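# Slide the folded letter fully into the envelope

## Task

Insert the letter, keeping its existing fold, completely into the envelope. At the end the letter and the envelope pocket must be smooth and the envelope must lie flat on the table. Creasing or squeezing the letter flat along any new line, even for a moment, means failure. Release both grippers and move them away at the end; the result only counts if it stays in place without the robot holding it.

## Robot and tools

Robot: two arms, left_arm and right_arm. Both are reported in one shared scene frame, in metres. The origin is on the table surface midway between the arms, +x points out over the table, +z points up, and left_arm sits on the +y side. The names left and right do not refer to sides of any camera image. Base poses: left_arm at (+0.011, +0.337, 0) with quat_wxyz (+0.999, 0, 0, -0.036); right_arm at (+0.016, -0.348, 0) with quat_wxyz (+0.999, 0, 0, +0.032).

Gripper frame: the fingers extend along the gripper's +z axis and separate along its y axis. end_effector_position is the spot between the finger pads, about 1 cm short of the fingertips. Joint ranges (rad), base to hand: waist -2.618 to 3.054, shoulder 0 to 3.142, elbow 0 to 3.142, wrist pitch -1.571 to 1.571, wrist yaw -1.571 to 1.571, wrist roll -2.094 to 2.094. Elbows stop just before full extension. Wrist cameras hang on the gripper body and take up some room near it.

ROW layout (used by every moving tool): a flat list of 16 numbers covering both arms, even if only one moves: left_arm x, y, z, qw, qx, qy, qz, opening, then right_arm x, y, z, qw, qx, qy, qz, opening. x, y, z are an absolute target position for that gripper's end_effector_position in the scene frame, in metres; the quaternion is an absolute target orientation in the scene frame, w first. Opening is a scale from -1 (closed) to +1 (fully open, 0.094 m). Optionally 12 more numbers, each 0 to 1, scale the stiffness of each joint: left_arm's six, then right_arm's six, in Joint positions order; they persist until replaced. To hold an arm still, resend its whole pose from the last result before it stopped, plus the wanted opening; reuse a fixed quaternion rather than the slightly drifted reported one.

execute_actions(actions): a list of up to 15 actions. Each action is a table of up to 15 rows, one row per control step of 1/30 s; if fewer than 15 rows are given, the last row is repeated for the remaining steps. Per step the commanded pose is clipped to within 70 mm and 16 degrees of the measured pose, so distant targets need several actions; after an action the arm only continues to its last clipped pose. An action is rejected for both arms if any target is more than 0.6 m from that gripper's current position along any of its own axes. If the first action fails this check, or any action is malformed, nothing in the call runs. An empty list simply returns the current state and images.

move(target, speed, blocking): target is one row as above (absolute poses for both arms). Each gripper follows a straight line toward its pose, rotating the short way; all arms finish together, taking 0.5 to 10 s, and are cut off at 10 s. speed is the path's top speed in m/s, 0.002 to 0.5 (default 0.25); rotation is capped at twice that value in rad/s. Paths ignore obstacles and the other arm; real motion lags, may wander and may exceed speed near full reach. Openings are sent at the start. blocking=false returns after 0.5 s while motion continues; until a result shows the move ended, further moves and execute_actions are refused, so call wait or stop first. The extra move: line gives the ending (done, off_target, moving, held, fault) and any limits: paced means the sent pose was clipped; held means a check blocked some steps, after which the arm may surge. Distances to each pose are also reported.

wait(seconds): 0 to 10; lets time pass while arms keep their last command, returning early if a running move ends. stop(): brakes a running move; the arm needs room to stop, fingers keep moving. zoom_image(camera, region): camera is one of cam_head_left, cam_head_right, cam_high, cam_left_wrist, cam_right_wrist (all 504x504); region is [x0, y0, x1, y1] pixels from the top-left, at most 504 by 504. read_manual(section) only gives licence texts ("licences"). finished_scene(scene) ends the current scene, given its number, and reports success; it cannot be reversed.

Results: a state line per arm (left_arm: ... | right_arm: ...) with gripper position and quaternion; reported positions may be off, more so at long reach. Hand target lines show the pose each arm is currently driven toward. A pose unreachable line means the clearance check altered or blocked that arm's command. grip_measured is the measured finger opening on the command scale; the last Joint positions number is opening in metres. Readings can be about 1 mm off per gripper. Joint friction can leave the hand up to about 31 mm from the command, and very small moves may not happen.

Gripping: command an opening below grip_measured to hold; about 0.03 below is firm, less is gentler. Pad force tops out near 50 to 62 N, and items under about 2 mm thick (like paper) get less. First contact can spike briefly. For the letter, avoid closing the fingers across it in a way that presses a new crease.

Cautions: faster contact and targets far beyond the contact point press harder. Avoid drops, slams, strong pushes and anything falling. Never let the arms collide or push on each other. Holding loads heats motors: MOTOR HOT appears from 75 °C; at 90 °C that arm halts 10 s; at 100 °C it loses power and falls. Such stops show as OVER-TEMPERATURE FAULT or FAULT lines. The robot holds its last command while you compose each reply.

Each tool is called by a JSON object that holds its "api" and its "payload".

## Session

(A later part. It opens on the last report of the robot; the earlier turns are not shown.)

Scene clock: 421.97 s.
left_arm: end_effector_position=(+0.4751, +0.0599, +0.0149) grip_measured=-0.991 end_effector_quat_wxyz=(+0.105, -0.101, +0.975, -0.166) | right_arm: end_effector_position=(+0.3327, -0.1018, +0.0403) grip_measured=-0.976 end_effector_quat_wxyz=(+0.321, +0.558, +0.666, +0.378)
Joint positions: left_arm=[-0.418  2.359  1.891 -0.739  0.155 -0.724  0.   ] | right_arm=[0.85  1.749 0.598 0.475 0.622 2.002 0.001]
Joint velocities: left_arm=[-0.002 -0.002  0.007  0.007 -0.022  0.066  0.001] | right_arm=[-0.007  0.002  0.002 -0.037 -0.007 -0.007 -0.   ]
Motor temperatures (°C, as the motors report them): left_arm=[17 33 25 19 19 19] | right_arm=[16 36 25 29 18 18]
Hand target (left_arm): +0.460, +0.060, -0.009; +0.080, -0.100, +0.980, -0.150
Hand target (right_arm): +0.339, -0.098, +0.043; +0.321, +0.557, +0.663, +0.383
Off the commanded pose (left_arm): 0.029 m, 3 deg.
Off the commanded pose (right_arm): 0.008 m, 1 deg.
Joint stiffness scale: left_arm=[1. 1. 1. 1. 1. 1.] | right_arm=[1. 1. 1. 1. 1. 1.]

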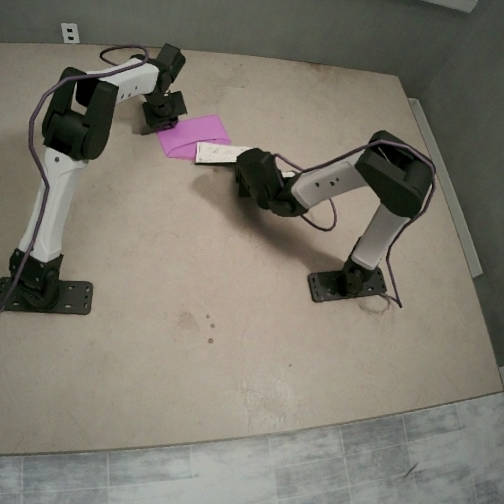

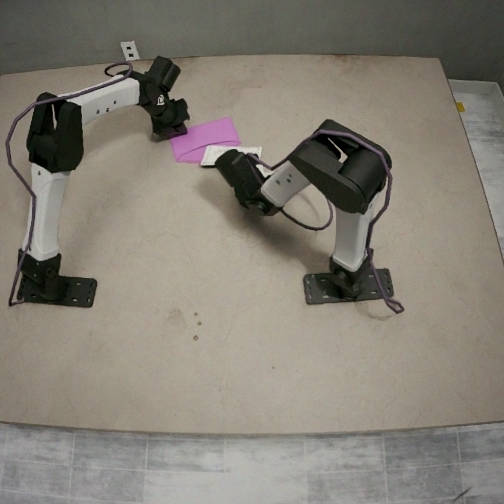

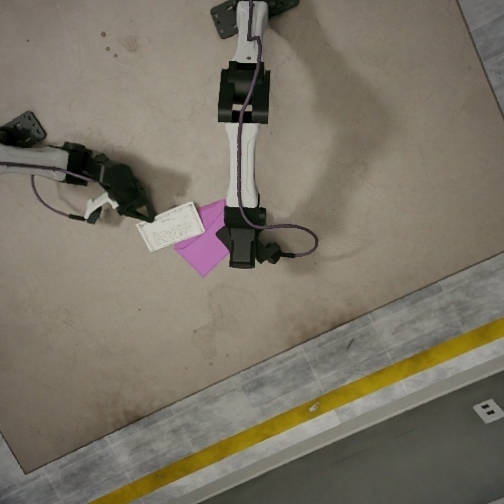

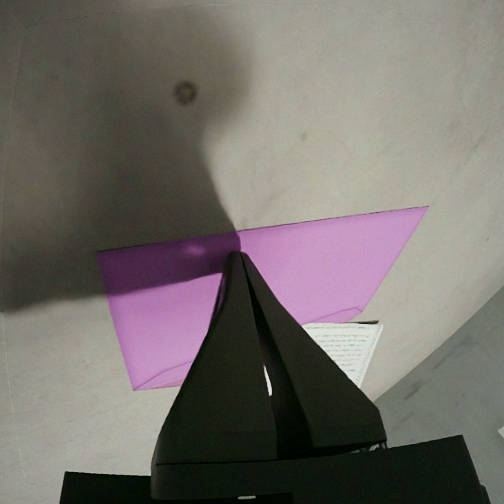

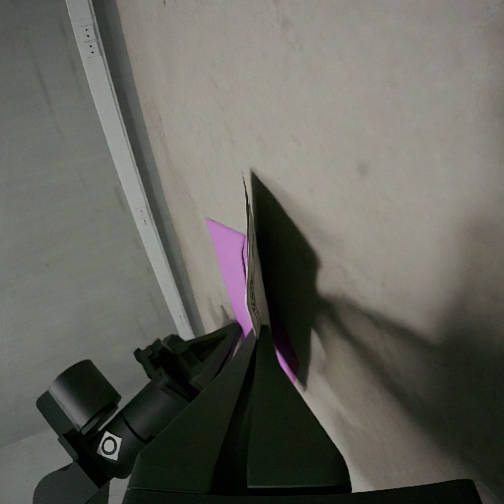

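{"api": "execute_actions", "payload": {"actions": [[[0.46,0.06,-0.01,0.08,-0.1,0.98,-0.15,-1,0.343,-0.093,0.043,0.321,0.557,0.663,0.383,-1]],[[0.46,0.06,-0.01,0.08,-0.1,0.98,-0.15,-1,0.346,-0.087,0.042,0.321,0.557,0.663,0.383,-1]],[[0.46,0.06,-0.01,0.08,-0.1,0.98,-0.15,-1,0.348,-0.08,0.041,0.321,0.557,0.663,0.383,-1]]]}}

{"api": "zoom_image", "payload": {"camera": "cam_head_left", "region": [150,100,260,190]}}

Scene clock: 430.43 s.
left_arm: end_effector_position=(+0.4751, +0.0599, +0.0149) grip_measured=-0.991 end_effector_quat_wxyz=(+0.105, -0.101, +0.975, -0.166) | right_arm: end_effector_position=(+0.3453, -0.0855, +0.0404) grip_measured=-0.976 end_effector_quat_wxyz=(+0.320, +0.558, +0.663, +0.382)
Joint positions: left_arm=[-0.418  2.359  1.891 -0.739  0.155 -0.724  0.   ] | right_arm=[0.85  1.814 0.675 0.473 0.621 2.001 0.001]
Joint velocities: left_arm=[-0.007  0.007 -0.012  0.022  0.037  0.022  0.001] | right_arm=[-0.012 -0.002 -0.017 -0.037 -0.051 -0.022 -0.001]
Motor temperatures (°C, as the motors report them): left_arm=[17 35 24 19 19 19] | right_arm=[16 35 26 29 18 18]
Hand target (left_arm): +0.460, +0.060, -0.009; +0.080, -0.100, +0.980, -0.150
Hand target (right_arm): +0.348, -0.080, +0.041; +0.321, +0.557, +0.663, +0.383
Off the commanded pose (left_arm): 0.029 m, 3 deg.
Off the commanded pose (right_arm): 0.006 m, 0 deg.
Joint stiffness scale: left_arm=[1. 1. 1. 1. 1. 1.] | right_arm=[1. 1. 1. 1. 1. 1.]

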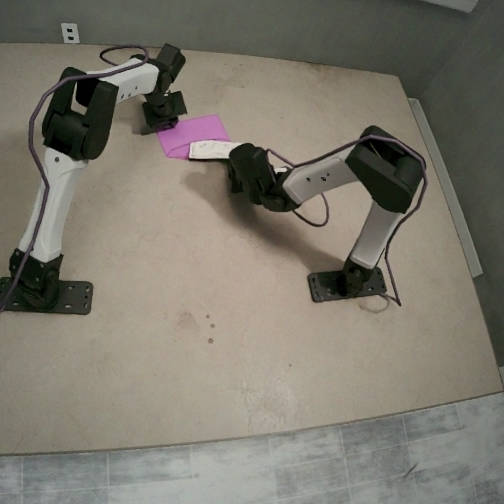

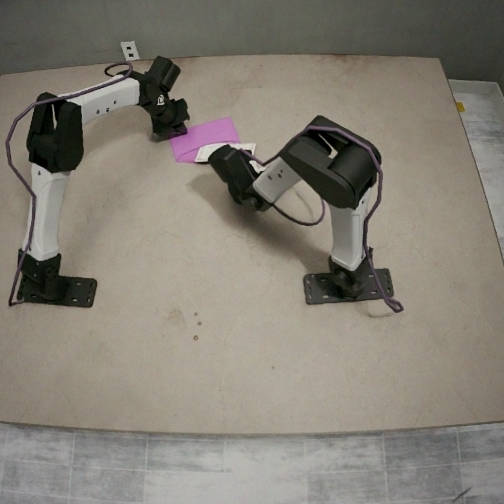

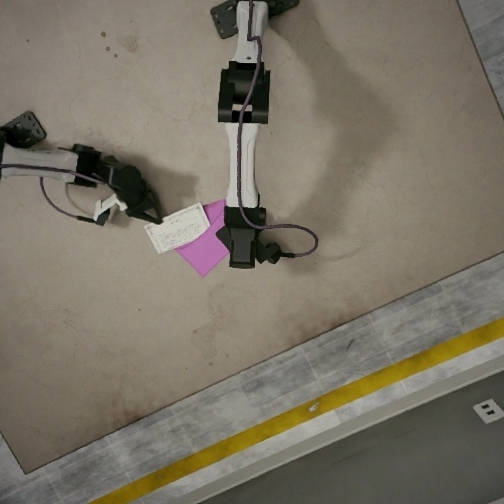

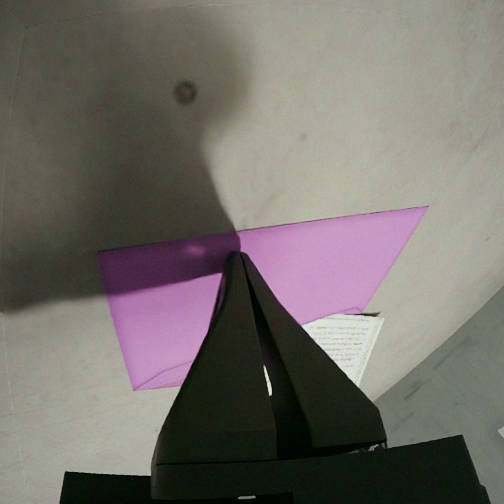

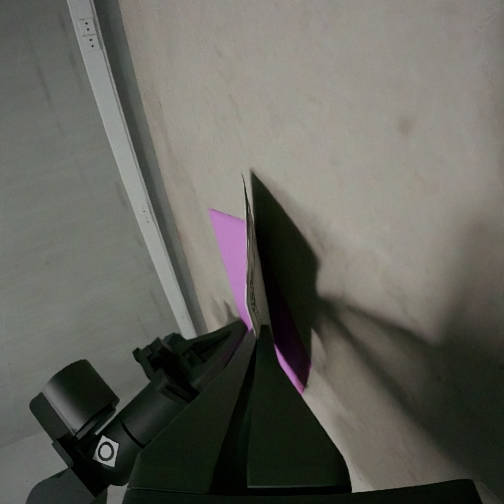

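Region (150, 100, 260, 190) of cam_head_left's 504x504 image, scaled by 4.582, with more detail than that image has; it fills the top 412 rows of this view, and the rest is white.

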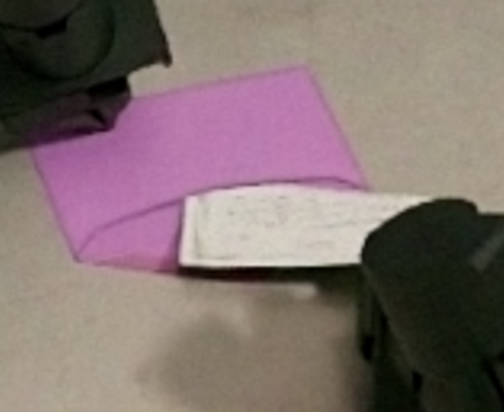

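Corner is in. Now shift +y ~5 cm and lower.

{"api": "execute_actions", "payload": {"actions": [[[0.46,0.06,-0.01,0.08,-0.1,0.98,-0.15,-1,0.345,-0.07,0.038,0.321,0.557,0.663,0.383,-1]],[[0.46,0.06,-0.01,0.08,-0.1,0.98,-0.15,-1,0.343,-0.06,0.035,0.321,0.557,0.663,0.383,-1]],[[0.46,0.06,-0.01,0.08,-0.1,0.98,-0.15,-1,0.341,-0.05,0.032,0.312,0.542,0.675,0.39,-1]],[[0.46,0.06,-0.01,0.08,-0.1,0.98,-0.15,-1,0.34,-0.042,0.03,0.304,0.527,0.687,0.397,-1]],[[0.46,0.06,-0.01,0.08,-0.1,0.98,-0.15,-1,0.34,-0.034,0.028,0.304,0.527,0.687,0.397,-1]]]}}

{"api": "zoom_image", "payload": {"camera": "cam_high", "region": [140,170,260,290]}}

{"api": "zoom_image", "payload": {"camera": "cam_head_left", "region": [150,100,260,190]}}

Scene clock: 440.10 s.
left_arm: end_effector_position=(+0.4751, +0.0599, +0.0149) grip_measured=-0.991 end_effector_quat_wxyz=(+0.105, -0.101, +0.975, -0.166) | right_arm: end_effector_position=(+0.3380, -0.0419, +0.0267) grip_measured=-0.976 end_effector_quat_wxyz=(+0.305, +0.529, +0.688, +0.392)
Joint positions: left_arm=[-0.418  2.359  1.891 -0.739  0.155 -0.724  0.   ] | right_arm=[0.922 1.928 0.764 0.497 0.614 1.991 0.001]
Joint velocities: left_arm=[-0.002  0.007 -0.007  0.022 -0.066 -0.081  0.   ] | right_arm=[ 0.002  0.002 -0.012 -0.051 -0.022 -0.066  0.   ]
Motor temperatures (°C, as the motors report them): left_arm=[17 36 24 19 19 19] | right_arm=[16 36 26 29 18 18]
Hand target (left_arm): +0.460, +0.060, -0.009; +0.080, -0.100, +0.980, -0.150
Hand target (right_arm): +0.339, -0.034, +0.028; +0.304, +0.527, +0.687, +0.397
Off the commanded pose (left_arm): 0.029 m, 3 deg.
Off the commanded pose (right_arm): 0.008 m, 1 deg.
Joint stiffness scale: left_arm=[1. 1. 1. 1. 1. 1.] | right_arm=[1. 1. 1. 1. 1. 1.]

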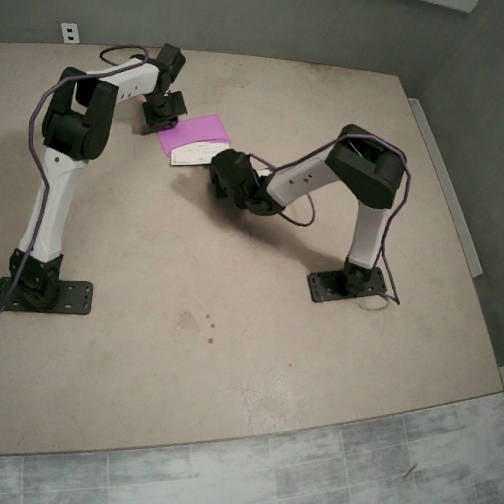

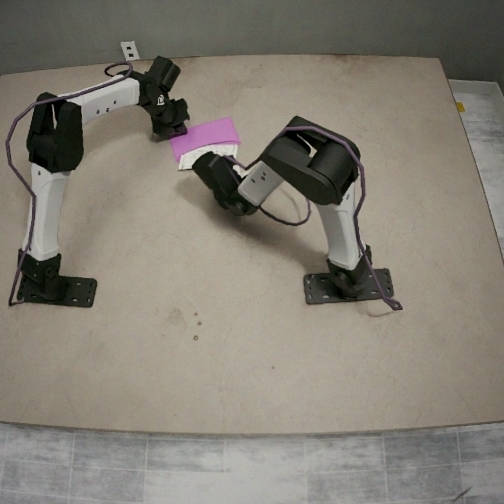

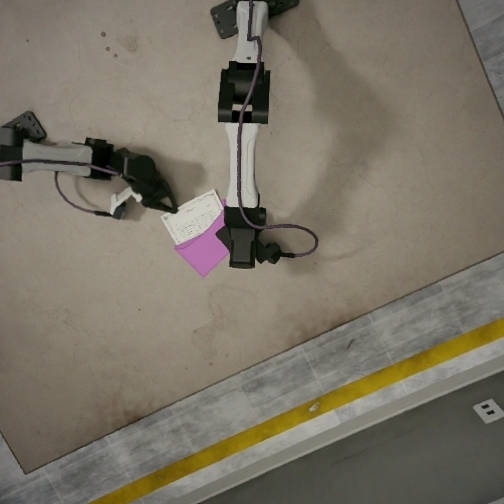

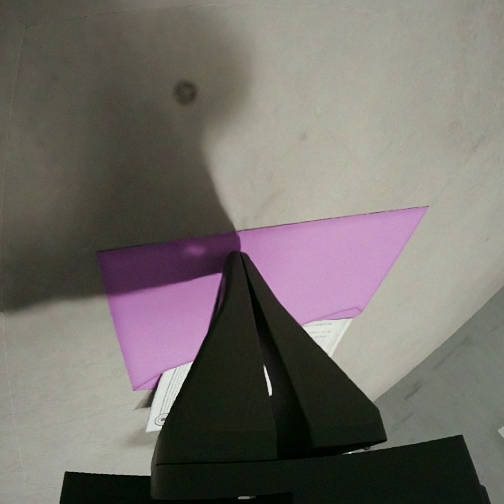

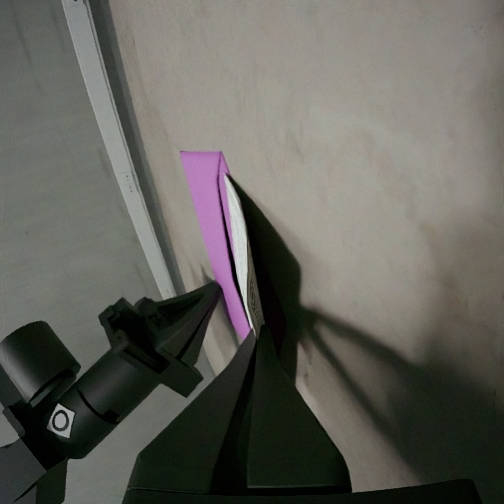

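Region (140, 170, 260, 290) of cam_high's 504x504 image, scaled by 4.200, with more detail than that image has.

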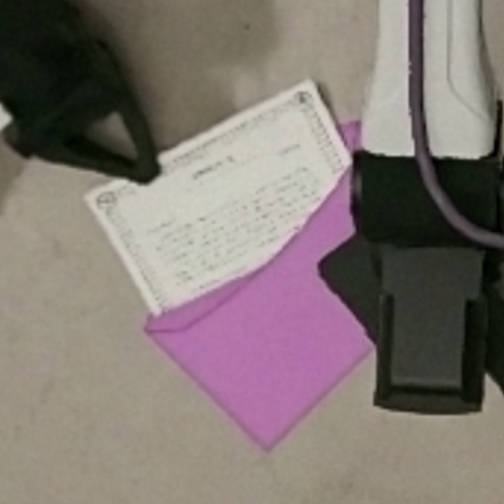

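Region (150, 100, 260, 190) of cam_head_left's 504x504 image, scaled by 4.582, with more detail than that image has; it fills the top 412 rows of this view, and the rest is white.

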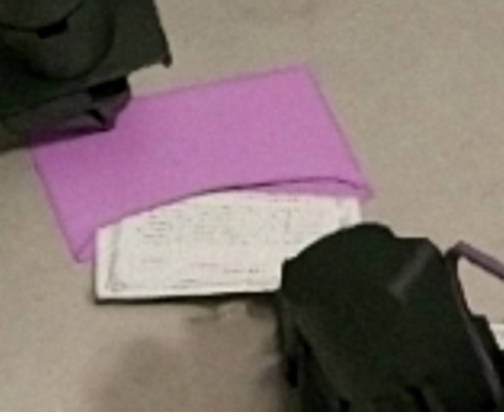

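{"api": "execute_actions", "payload": {"actions": [[[0.46,0.06,-0.01,0.08,-0.1,0.98,-0.15,-1,0.343,-0.036,0.027,0.287,0.497,0.709,0.41,-1]],[[0.46,0.06,-0.01,0.08,-0.1,0.98,-0.15,-1,0.349,-0.038,0.025,0.278,0.481,0.72,0.416,-1]],[[0.46,0.06,-0.01,0.08,-0.1,0.98,-0.15,-1,0.355,-0.04,0.023,0.269,0.465,0.73,0.422,-1]],[[0.46,0.06,-0.01,0.08,-0.1,0.98,-0.15,-1,0.361,-0.042,0.022,0.269,0.465,0.73,0.422,-1]]]}}

{"api": "zoom_image", "payload": {"camera": "cam_high", "region": [140,170,260,290]}}

Scene clock: 449.47 s.
left_arm: end_effector_position=(+0.4756, +0.0597, +0.0151) grip_measured=-0.991 end_effector_quat_wxyz=(+0.106, -0.100, +0.975, -0.166) | right_arm: end_effector_position=(+0.3625, -0.0363, +0.0325) grip_measured=-0.976 end_effector_quat_wxyz=(+0.269, +0.466, +0.724, +0.432)
Joint positions: left_arm=[-0.418  2.359  1.891 -0.736  0.155 -0.724  0.   ] | right_arm=[0.803 1.941 0.745 0.654 0.369 1.8   0.001]
Joint velocities: left_arm=[-0.017  0.007  0.002  0.007  0.007  0.007  0.   ] | right_arm=[ 0.007 -0.022  0.002  0.007 -0.007 -0.022 -0.   ]
Motor temperatures (°C, as the motors report them): left_arm=[17 37 24 19 19 19] | right_arm=[16 36 27 29 18 18]
Hand target (left_arm): +0.460, +0.060, -0.009; +0.080, -0.100, +0.980, -0.150
Hand target (right_arm): +0.361, -0.042, +0.022; +0.269, +0.465, +0.730, +0.422
Off the commanded pose (left_arm): 0.030 m, 4 deg.
Off the commanded pose (right_arm): 0.012 m, 1 deg.
Joint stiffness scale: left_arm=[1. 1. 1. 1. 1. 1.] | right_arm=[1. 1. 1. 1. 1. 1.]

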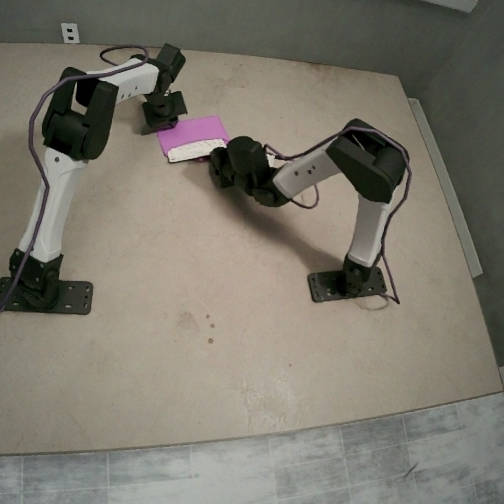

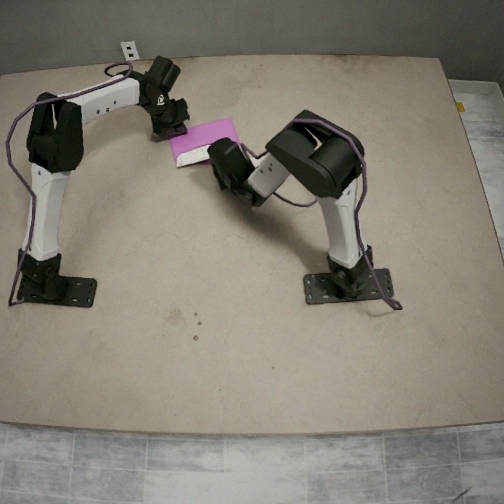

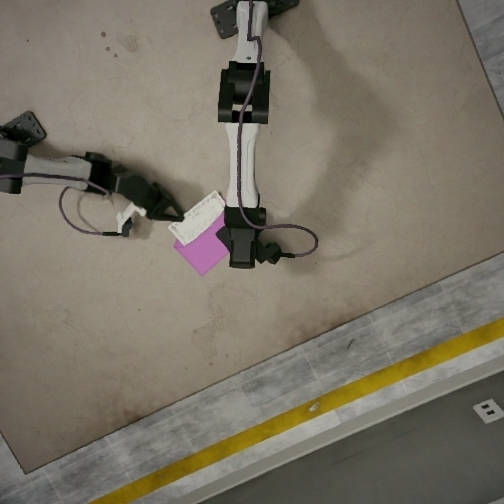

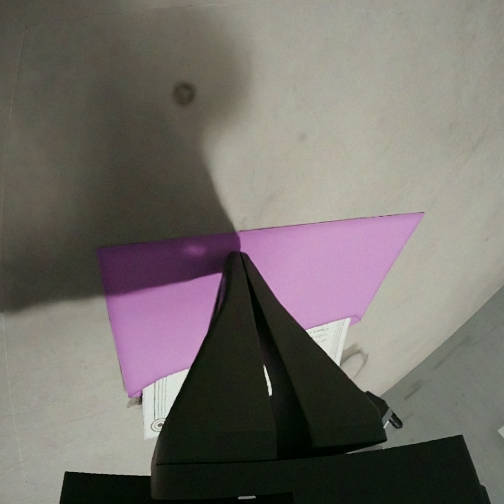

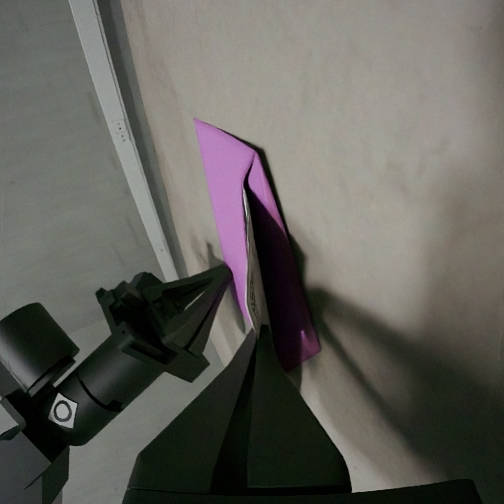

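Region (140, 170, 260, 290) of cam_high's 504x504 image, scaled by 4.200, with more detail than that image has.

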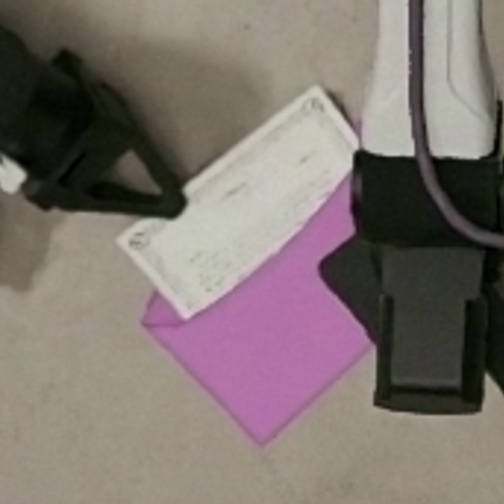

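{"api": "execute_actions", "payload": {"actions": [[[0.46,0.06,-0.01,0.08,-0.1,0.98,-0.15,-1,0.365,-0.047,0.014,0.258,0.446,0.742,0.429,-1]],[[0.46,0.06,-0.01,0.08,-0.1,0.98,-0.15,-1,0.373,-0.046,0.014,0.258,0.446,0.742,0.429,-1]],[[0.46,0.06,-0.01,0.08,-0.1,0.98,-0.15,-1,0.381,-0.044,0.014,0.258,0.446,0.742,0.429,-1]],[[0.46,0.06,-0.01,0.08,-0.1,0.98,-0.15,-1,0.389,-0.042,0.014,0.258,0.446,0.742,0.429,-1]],[[0.46,0.06,-0.01,0.08,-0.1,0.98,-0.15,-1,0.397,-0.039,0.014,0.258,0.446,0.742,0.429,-1]]]}}

{"api": "zoom_image", "payload": {"camera": "cam_high", "region": [140,170,260,290]}}

Scene clock: 459.53 s.
left_arm: end_effector_position=(+0.4756, +0.0597, +0.0151) grip_measured=-0.991 end_effector_quat_wxyz=(+0.106, -0.100, +0.975, -0.166) | right_arm: end_effector_position=(+0.3910, -0.0401, +0.0159) grip_measured=-0.976 end_effector_quat_wxyz=(+0.257, +0.447, +0.740, +0.432)
Joint positions: left_arm=[-0.418  2.359  1.891 -0.736  0.155 -0.724  0.   ] | right_arm=[0.71  2.034 0.802 0.697 0.245 1.72  0.001]
Joint velocities: left_arm=[-0.017 -0.012 -0.007  0.066  0.037  0.037  0.001] | right_arm=[ 0.007 -0.002 -0.007 -0.037 -0.037 -0.051 -0.   ]
Motor temperatures (°C, as the motors report them): left_arm=[17 38 24 19 19 19] | right_arm=[16 37 26 30 18 18]
Hand target (left_arm): +0.460, +0.060, -0.009; +0.080, -0.100, +0.980, -0.150
Hand target (right_arm): +0.397, -0.039, +0.014; +0.258, +0.446, +0.742, +0.429
Off the commanded pose (left_arm): 0.030 m, 4 deg.
Off the commanded pose (right_arm): 0.006 m, 0 deg.
Joint stiffness scale: left_arm=[1. 1. 1. 1. 1. 1.] | right_arm=[1. 1. 1. 1. 1. 1.]

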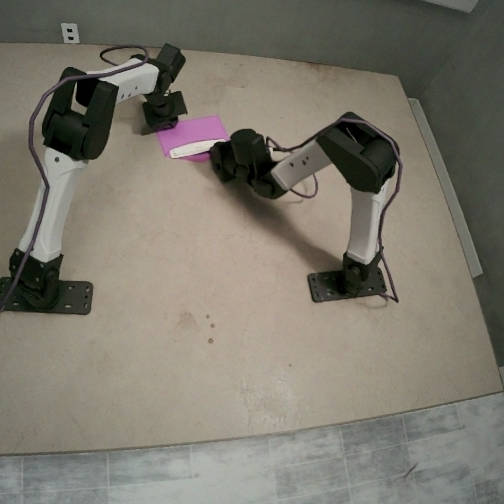

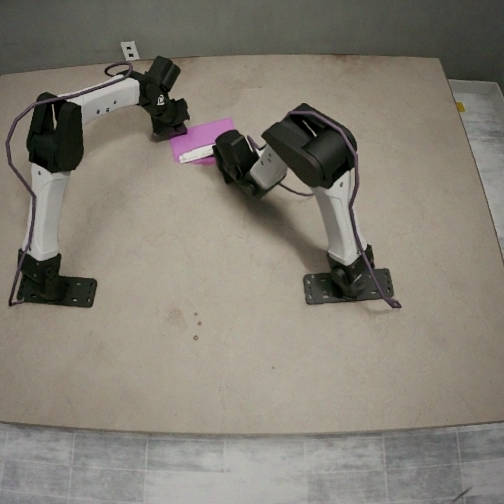

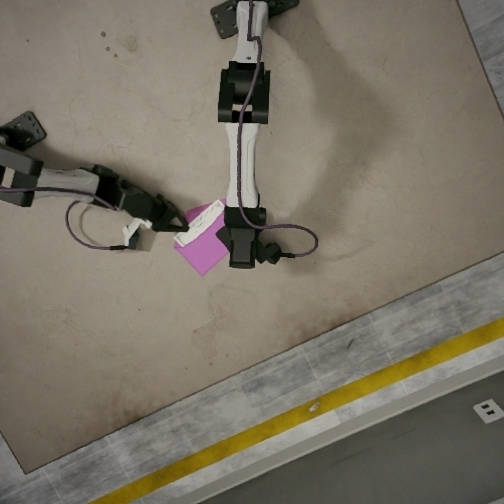

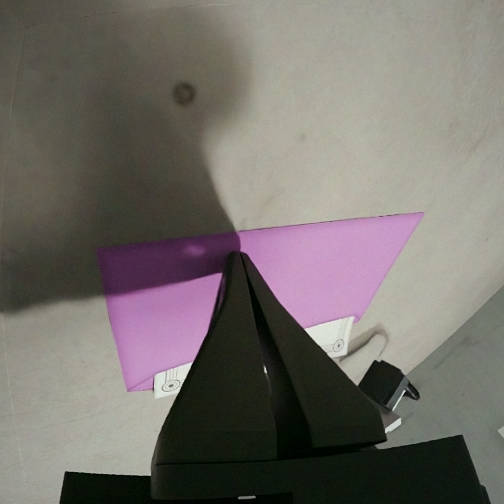

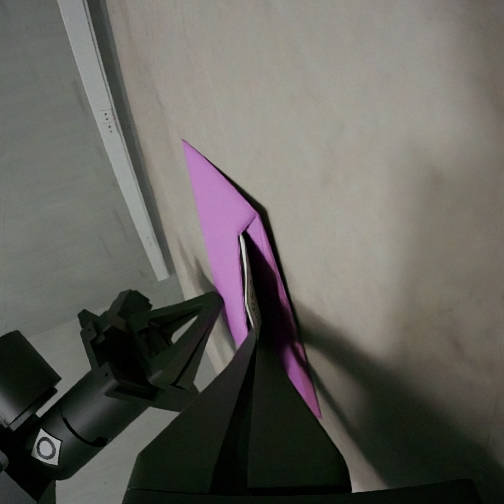

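Region (140, 170, 260, 290) of cam_high's 504x504 image, scaled by 4.200, with more detail than that image has.

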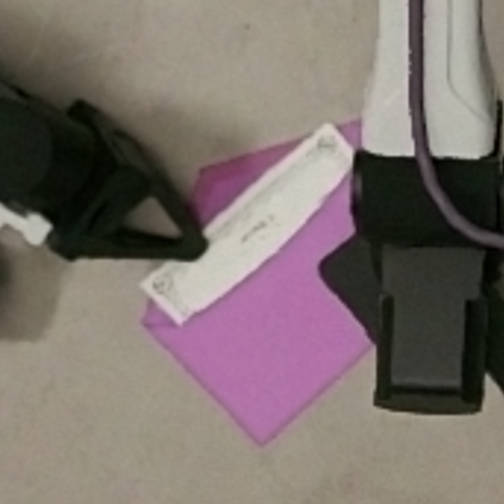

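{"api": "execute_actions", "payload": {"actions": [[[0.475,0.06,0.035,0.1,-0.1,0.975,-0.16,-1,0.397,-0.039,0.014,0.258,0.446,0.742,0.429,-1]],[[0.495,0.04,0.035,0.1,-0.1,0.975,-0.16,-1,0.397,-0.039,0.014,0.258,0.446,0.742,0.429,-1]],[[0.495,0.04,0.012,0.1,-0.1,0.975,-0.16,-1,0.397,-0.039,0.014,0.258,0.446,0.742,0.429,-1]],[[0.49,0.04,-0.008,0.1,-0.1,0.975,-0.16,-1,0.403,-0.038,0.012,0.258,0.446,0.742,0.429,-1]],[[0.49,0.04,-0.008,0.1,-0.1,0.975,-0.16,-1,0.409,-0.037,0.011,0.258,0.446,0.742,0.429,-1]],[[0.49,0.04,-0.008,0.1,-0.1,0.975,-0.16,-1,0.415,-0.036,0.011,0.258,0.446,0.742,0.429,-1]]]}}

{"api": "zoom_image", "payload": {"camera": "cam_head_left", "region": [150,100,260,190]}}

Scene clock: 472.43 s.
left_arm: end_effector_position=(+0.5053, +0.0401, +0.0158) grip_measured=-0.992 end_effector_quat_wxyz=(+0.123, -0.101, +0.971, -0.179) | right_arm: end_effector_position=(+0.4090, -0.0368, +0.0132) grip_measured=-0.976 end_effector_quat_wxyz=(+0.257, +0.447, +0.740, +0.432)
Joint positions: left_arm=[-0.424  2.482  2.099 -0.776  0.154 -0.735  0.   ] | right_arm=[0.681 2.081 0.87  0.68  0.221 1.705 0.001]
Joint velocities: left_arm=[-0.017 -0.007 -0.007 -0.051 -0.007  0.022 -0.   ] | right_arm=[-0.002 -0.007  0.002  0.051 -0.125  0.007 -0.   ]
Motor temperatures (°C, as the motors report them): left_arm=[17 39 24 19 19 19] | right_arm=[16 38 27 30 18 18]
Hand target (left_arm): +0.490, +0.040, -0.007; +0.100, -0.100, +0.977, -0.160
Hand target (right_arm): +0.415, -0.036, +0.011; +0.258, +0.446, +0.742, +0.429
Off the commanded pose (left_arm): 0.028 m, 3 deg.
Off the commanded pose (right_arm): 0.006 m, 0 deg.
Joint stiffness scale: left_arm=[1. 1. 1. 1. 1. 1.] | right_arm=[1. 1. 1. 1. 1. 1.]

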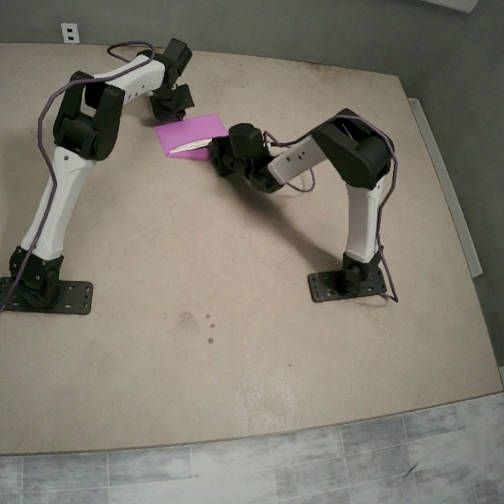

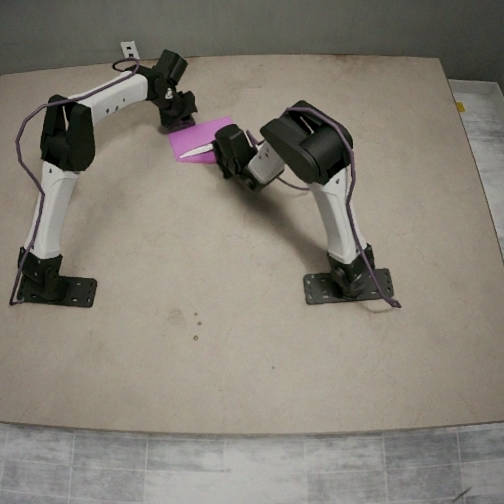

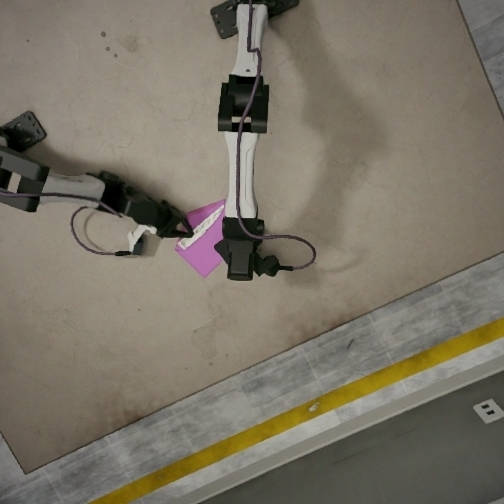

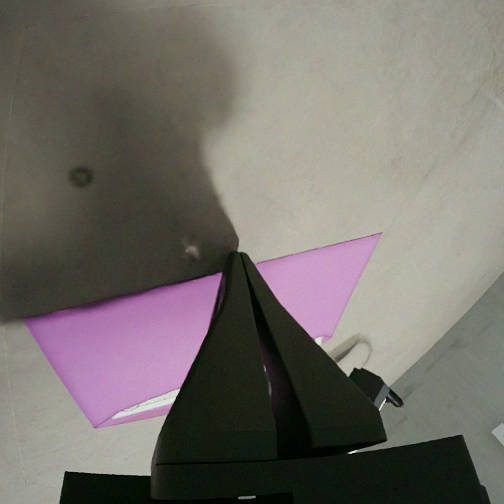

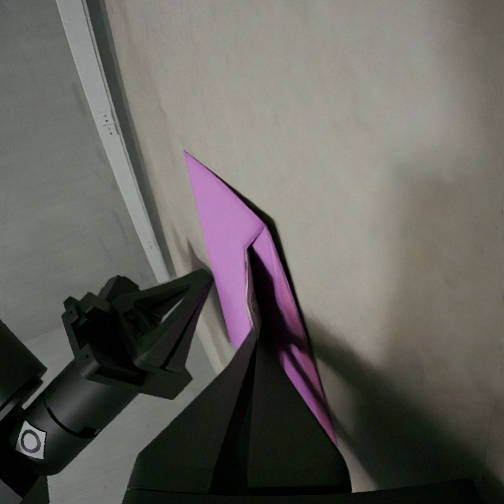

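Region (150, 100, 260, 190) of cam_head_left's 504x504 image, scaled by 4.582, with more detail than that image has; it fills the top 412 rows of this view, and the rest is white.

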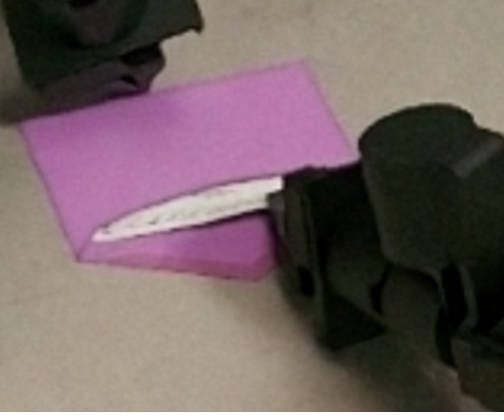

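{"api": "execute_actions", "payload": {"actions": [[[0.49,0.04,-0.008,0.1,-0.1,0.975,-0.16,-1,0.415,-0.038,0.0,0.25,0.433,0.75,0.433,-1]],[[0.49,0.04,-0.008,0.1,-0.1,0.975,-0.16,-1,0.419,-0.038,-0.002,0.242,0.42,0.757,0.437,-1]],[[0.49,0.04,-0.008,0.1,-0.1,0.975,-0.16,-1,0.423,-0.037,-0.002,0.242,0.42,0.757,0.437,-1]]]}}

{"api": "zoom_image", "payload": {"camera": "cam_high", "region": [160,190,250,280]}}

Scene clock: 479.53 s.
left_arm: end_effector_position=(+0.5053, +0.0401, +0.0158) grip_measured=-0.992 end_effector_quat_wxyz=(+0.123, -0.101, +0.971, -0.179) | right_arm: end_effector_position=(+0.4206, -0.0345, +0.0128) grip_measured=-0.976 end_effector_quat_wxyz=(+0.250, +0.416, +0.748, +0.453)
Joint positions: left_arm=[-0.424  2.482  2.099 -0.776  0.154 -0.735  0.   ] | right_arm=[0.638 2.119 0.885 0.747 0.126 1.642 0.001]
Joint velocities: left_arm=[-0.032  0.007 -0.002 -0.051 -0.022 -0.037 -0.001] | right_arm=[-0.022  0.002 -0.002  0.022 -0.007 -0.037 -0.   ]
Motor temperatures (°C, as the motors report them): left_arm=[17 40 24 19 19 19] | right_arm=[16 39 27 31 18 18]
Hand target (left_arm): +0.490, +0.040, -0.007; +0.100, -0.100, +0.977, -0.160
Hand target (right_arm): +0.422, -0.037, -0.002; +0.242, +0.420, +0.757, +0.438
Off the commanded pose (left_arm): 0.028 m, 3 deg.
Off the commanded pose (right_arm): 0.015 m, 2 deg.
Joint stiffness scale: left_arm=[1. 1. 1. 1. 1. 1.] | right_arm=[1. 1. 1. 1. 1. 1.]

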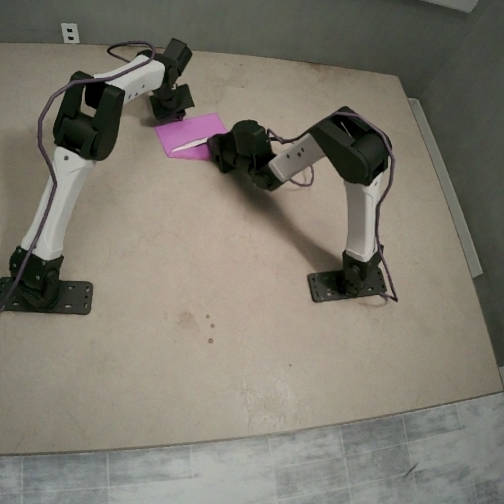

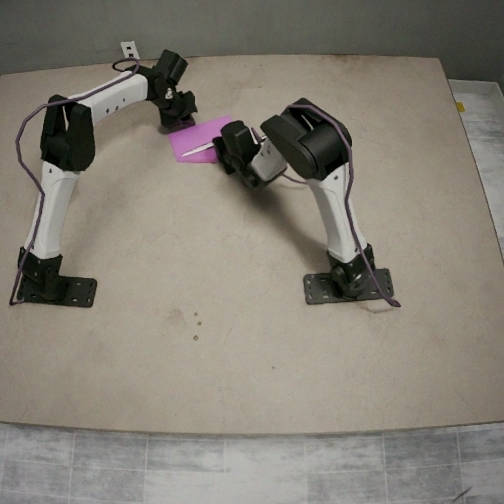

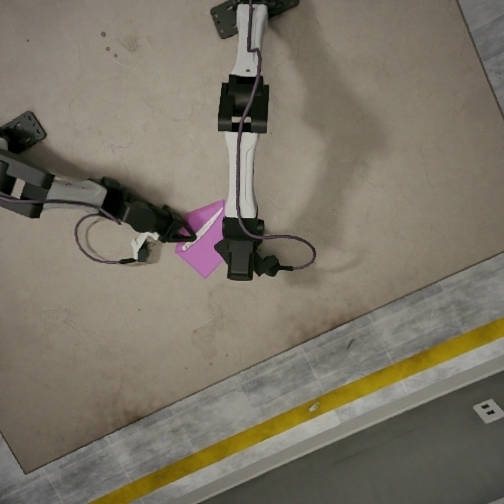

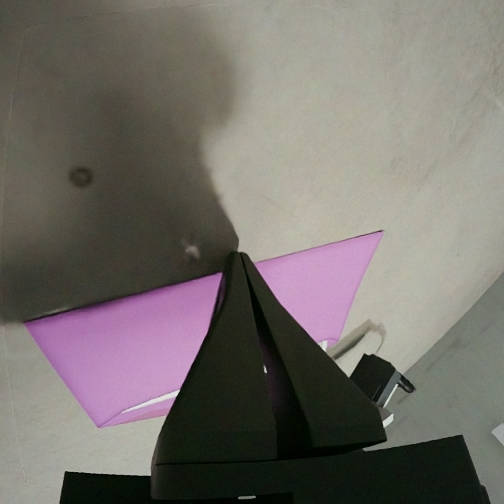

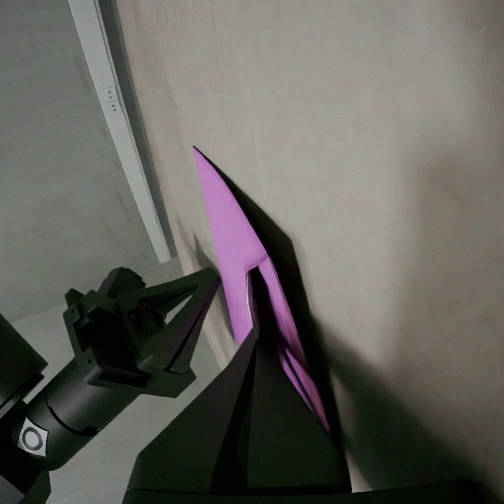

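Region (160, 190, 250, 280) of cam_high's 504x504 image, scaled by 5.600, with more detail than that image has.

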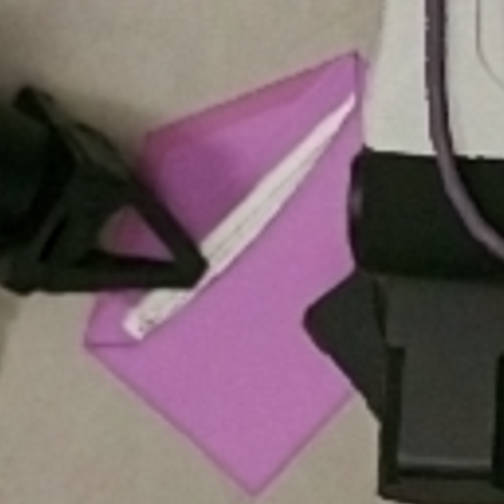

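Past the crease. Release and retreat.

{"api": "execute_actions", "payload": {"actions": [[[0.49,0.04,-0.008,0.1,-0.1,0.975,-0.16,-1,0.42,-0.037,0.005,0.242,0.42,0.757,0.437,-0.85]],[[0.49,0.04,-0.008,0.1,-0.1,0.975,-0.16,-1,0.408,-0.043,0.008,0.242,0.42,0.757,0.437,-0.85]],[[0.505,0.045,0.02,0.1,-0.1,0.975,-0.16,-1,0.392,-0.052,0.01,0.242,0.42,0.757,0.437,-0.85]],[[0.50,0.05,0.06,0.1,-0.1,0.975,-0.16,-1,0.37,-0.065,0.03,0.242,0.42,0.757,0.437,-0.85]]]}}

{"api": "move", "payload": {"target": [0.35,0.27,0.15,0.1,-0.1,0.975,-0.16,-1,0.3,-0.2,0.13,0.242,0.42,0.757,0.437,-0.85]}}

{"api": "zoom_image", "payload": {"camera": "cam_high", "region": [165,190,260,285]}}

Scene clock: 488.27 s.
left_arm: end_effector_position=(+0.4938, +0.0463, +0.0454) grip_measured=-0.992 end_effector_quat_wxyz=(+0.089, -0.100, +0.979, -0.155) | right_arm: end_effector_position=(+0.3789, -0.0613, +0.0384) grip_measured=-0.851 end_effector_quat_wxyz=(+0.246, +0.417, +0.751, +0.449)
Joint positions: left_arm=[-0.424  2.508  2.295 -1.032  0.154 -0.724  0.   ] | right_arm=[0.657 1.897 0.688 0.709 0.139 1.652 0.007]
Joint velocities: left_arm=[-0.012  0.007  0.002 -0.095  0.007 -0.066 -0.001] | right_arm=[ 0.012  0.017  0.012 -0.081  0.051  0.007 -0.001]
Motor temperatures (°C, as the motors report them): left_arm=[17 41 24 19 19 19] | right_arm=[16 40 27 30 18 18]
Hand target (left_arm): +0.500, +0.050, +0.060; +0.101, -0.100, +0.977, -0.161
Hand target (right_arm): +0.370, -0.065, +0.030; +0.242, +0.420, +0.757, +0.437
Off the commanded pose (left_arm): 0.016 m, 1 deg.
Off the commanded pose (right_arm): 0.013 m, 2 deg.
Joint stiffness scale: left_arm=[1. 1. 1. 1. 1. 1.] | right_arm=[1. 1. 1. 1. 1. 1.]

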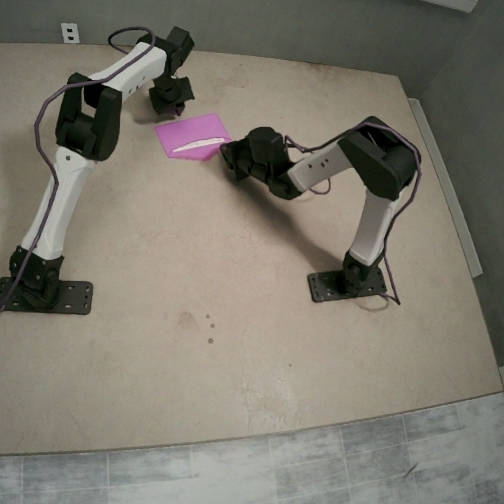

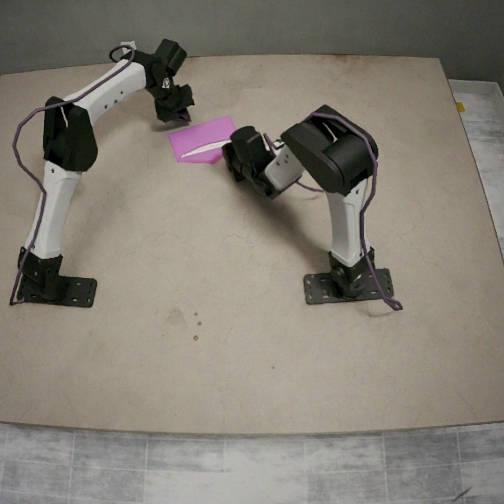

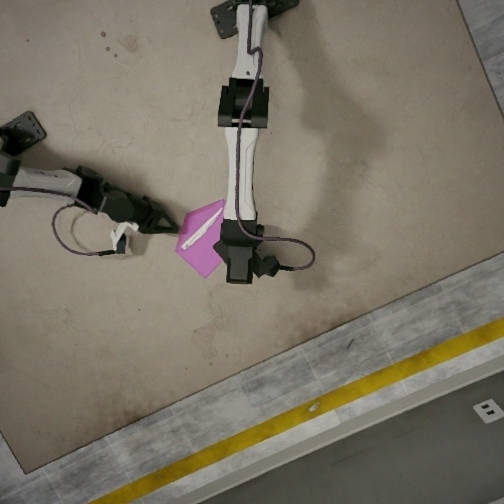

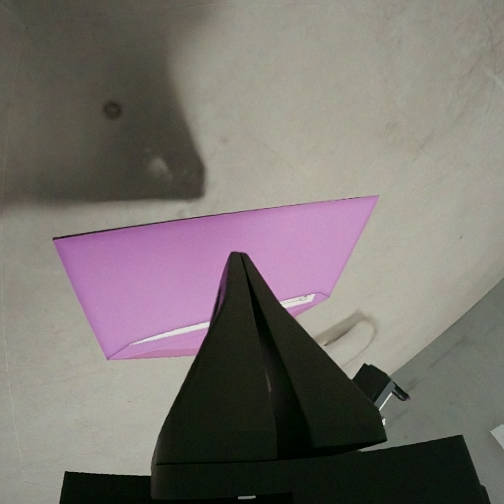

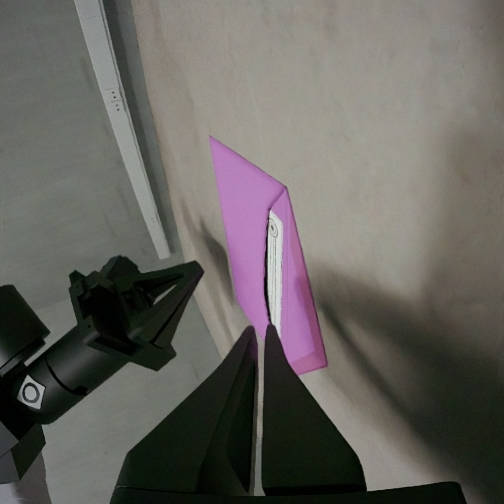

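Scene clock: 490.20 s.
left_arm: end_effector_position=(+0.3544, +0.2667, +0.1527) grip_measured=-0.992 end_effector_quat_wxyz=(+0.112, -0.100, +0.976, -0.157) | right_arm: end_effector_position=(+0.3050, -0.1975, +0.1340) grip_measured=-0.851 end_effector_quat_wxyz=(+0.241, +0.421, +0.755, +0.441)
Joint positions: left_arm=[ 0.     1.602  1.383 -1.069  0.269 -0.315  0.   ] | right_arm=[ 0.348  0.978  0.429  0.027 -0.131  1.504  0.007]
Joint velocities: left_arm=[ 0.002 -0.017 -0.002 -0.081 -0.037 -0.11  -0.   ] | right_arm=[-0.017  0.002  0.007 -0.037 -0.095 -0.037 -0.   ]
Motor temperatures (°C, as the motors report them): left_arm=[17 41 24 19 19 19] | right_arm=[16 40 27 31 18 18]
Hand target (left_arm): +0.347, +0.268, +0.148; +0.101, -0.101, +0.977, -0.161
Hand target (right_arm): +0.302, -0.201, +0.132; +0.242, +0.421, +0.757, +0.438
Off the commanded pose (left_arm): 0.006 m, 1 deg.
Off the commanded pose (right_arm): 0.007 m, 1 deg.
Joint stiffness scale: left_arm=[1. 1. 1. 1. 1. 1.] | right_arm=[1. 1. 1. 1. 1. 1.]
move: done

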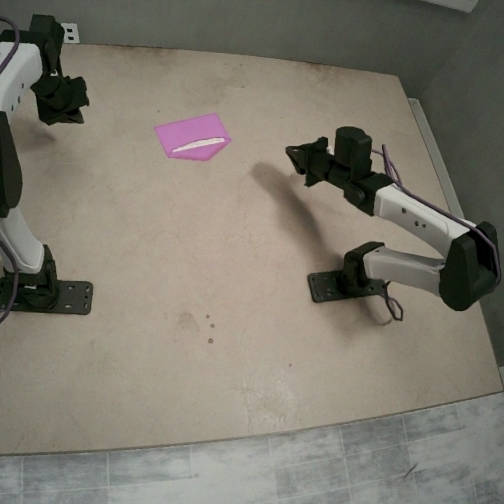

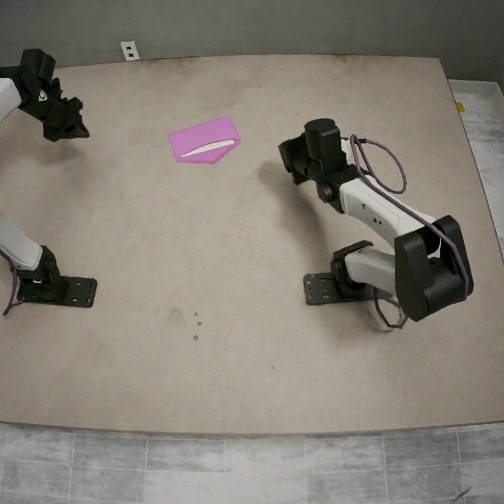

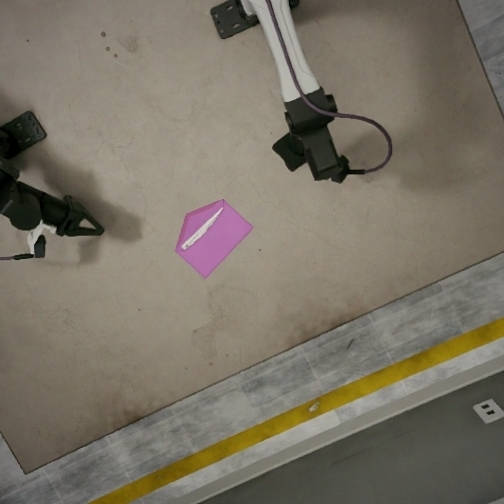

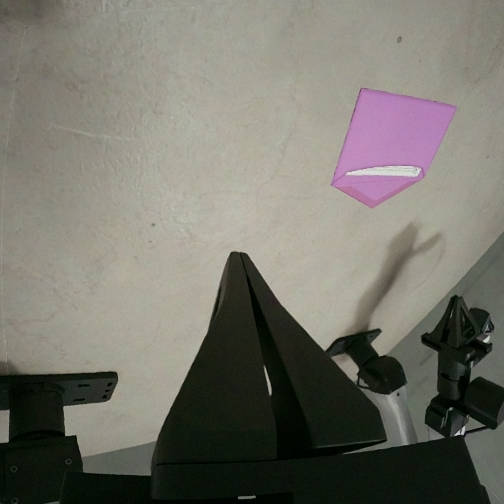

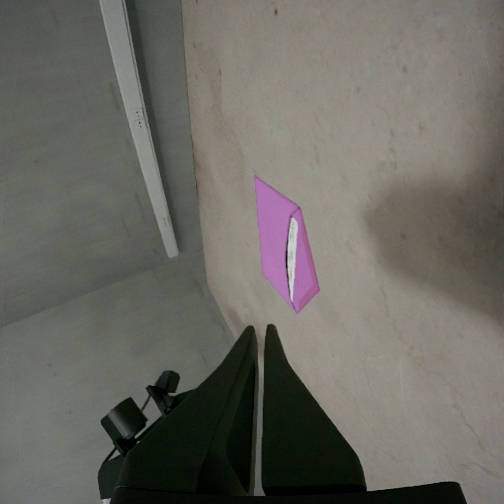

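Region (165, 190, 260, 285) of cam_high's 504x504 image, scaled by 5.305, with more detail than that image has.

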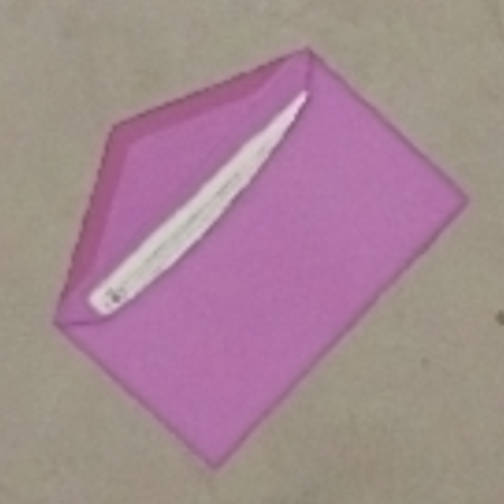

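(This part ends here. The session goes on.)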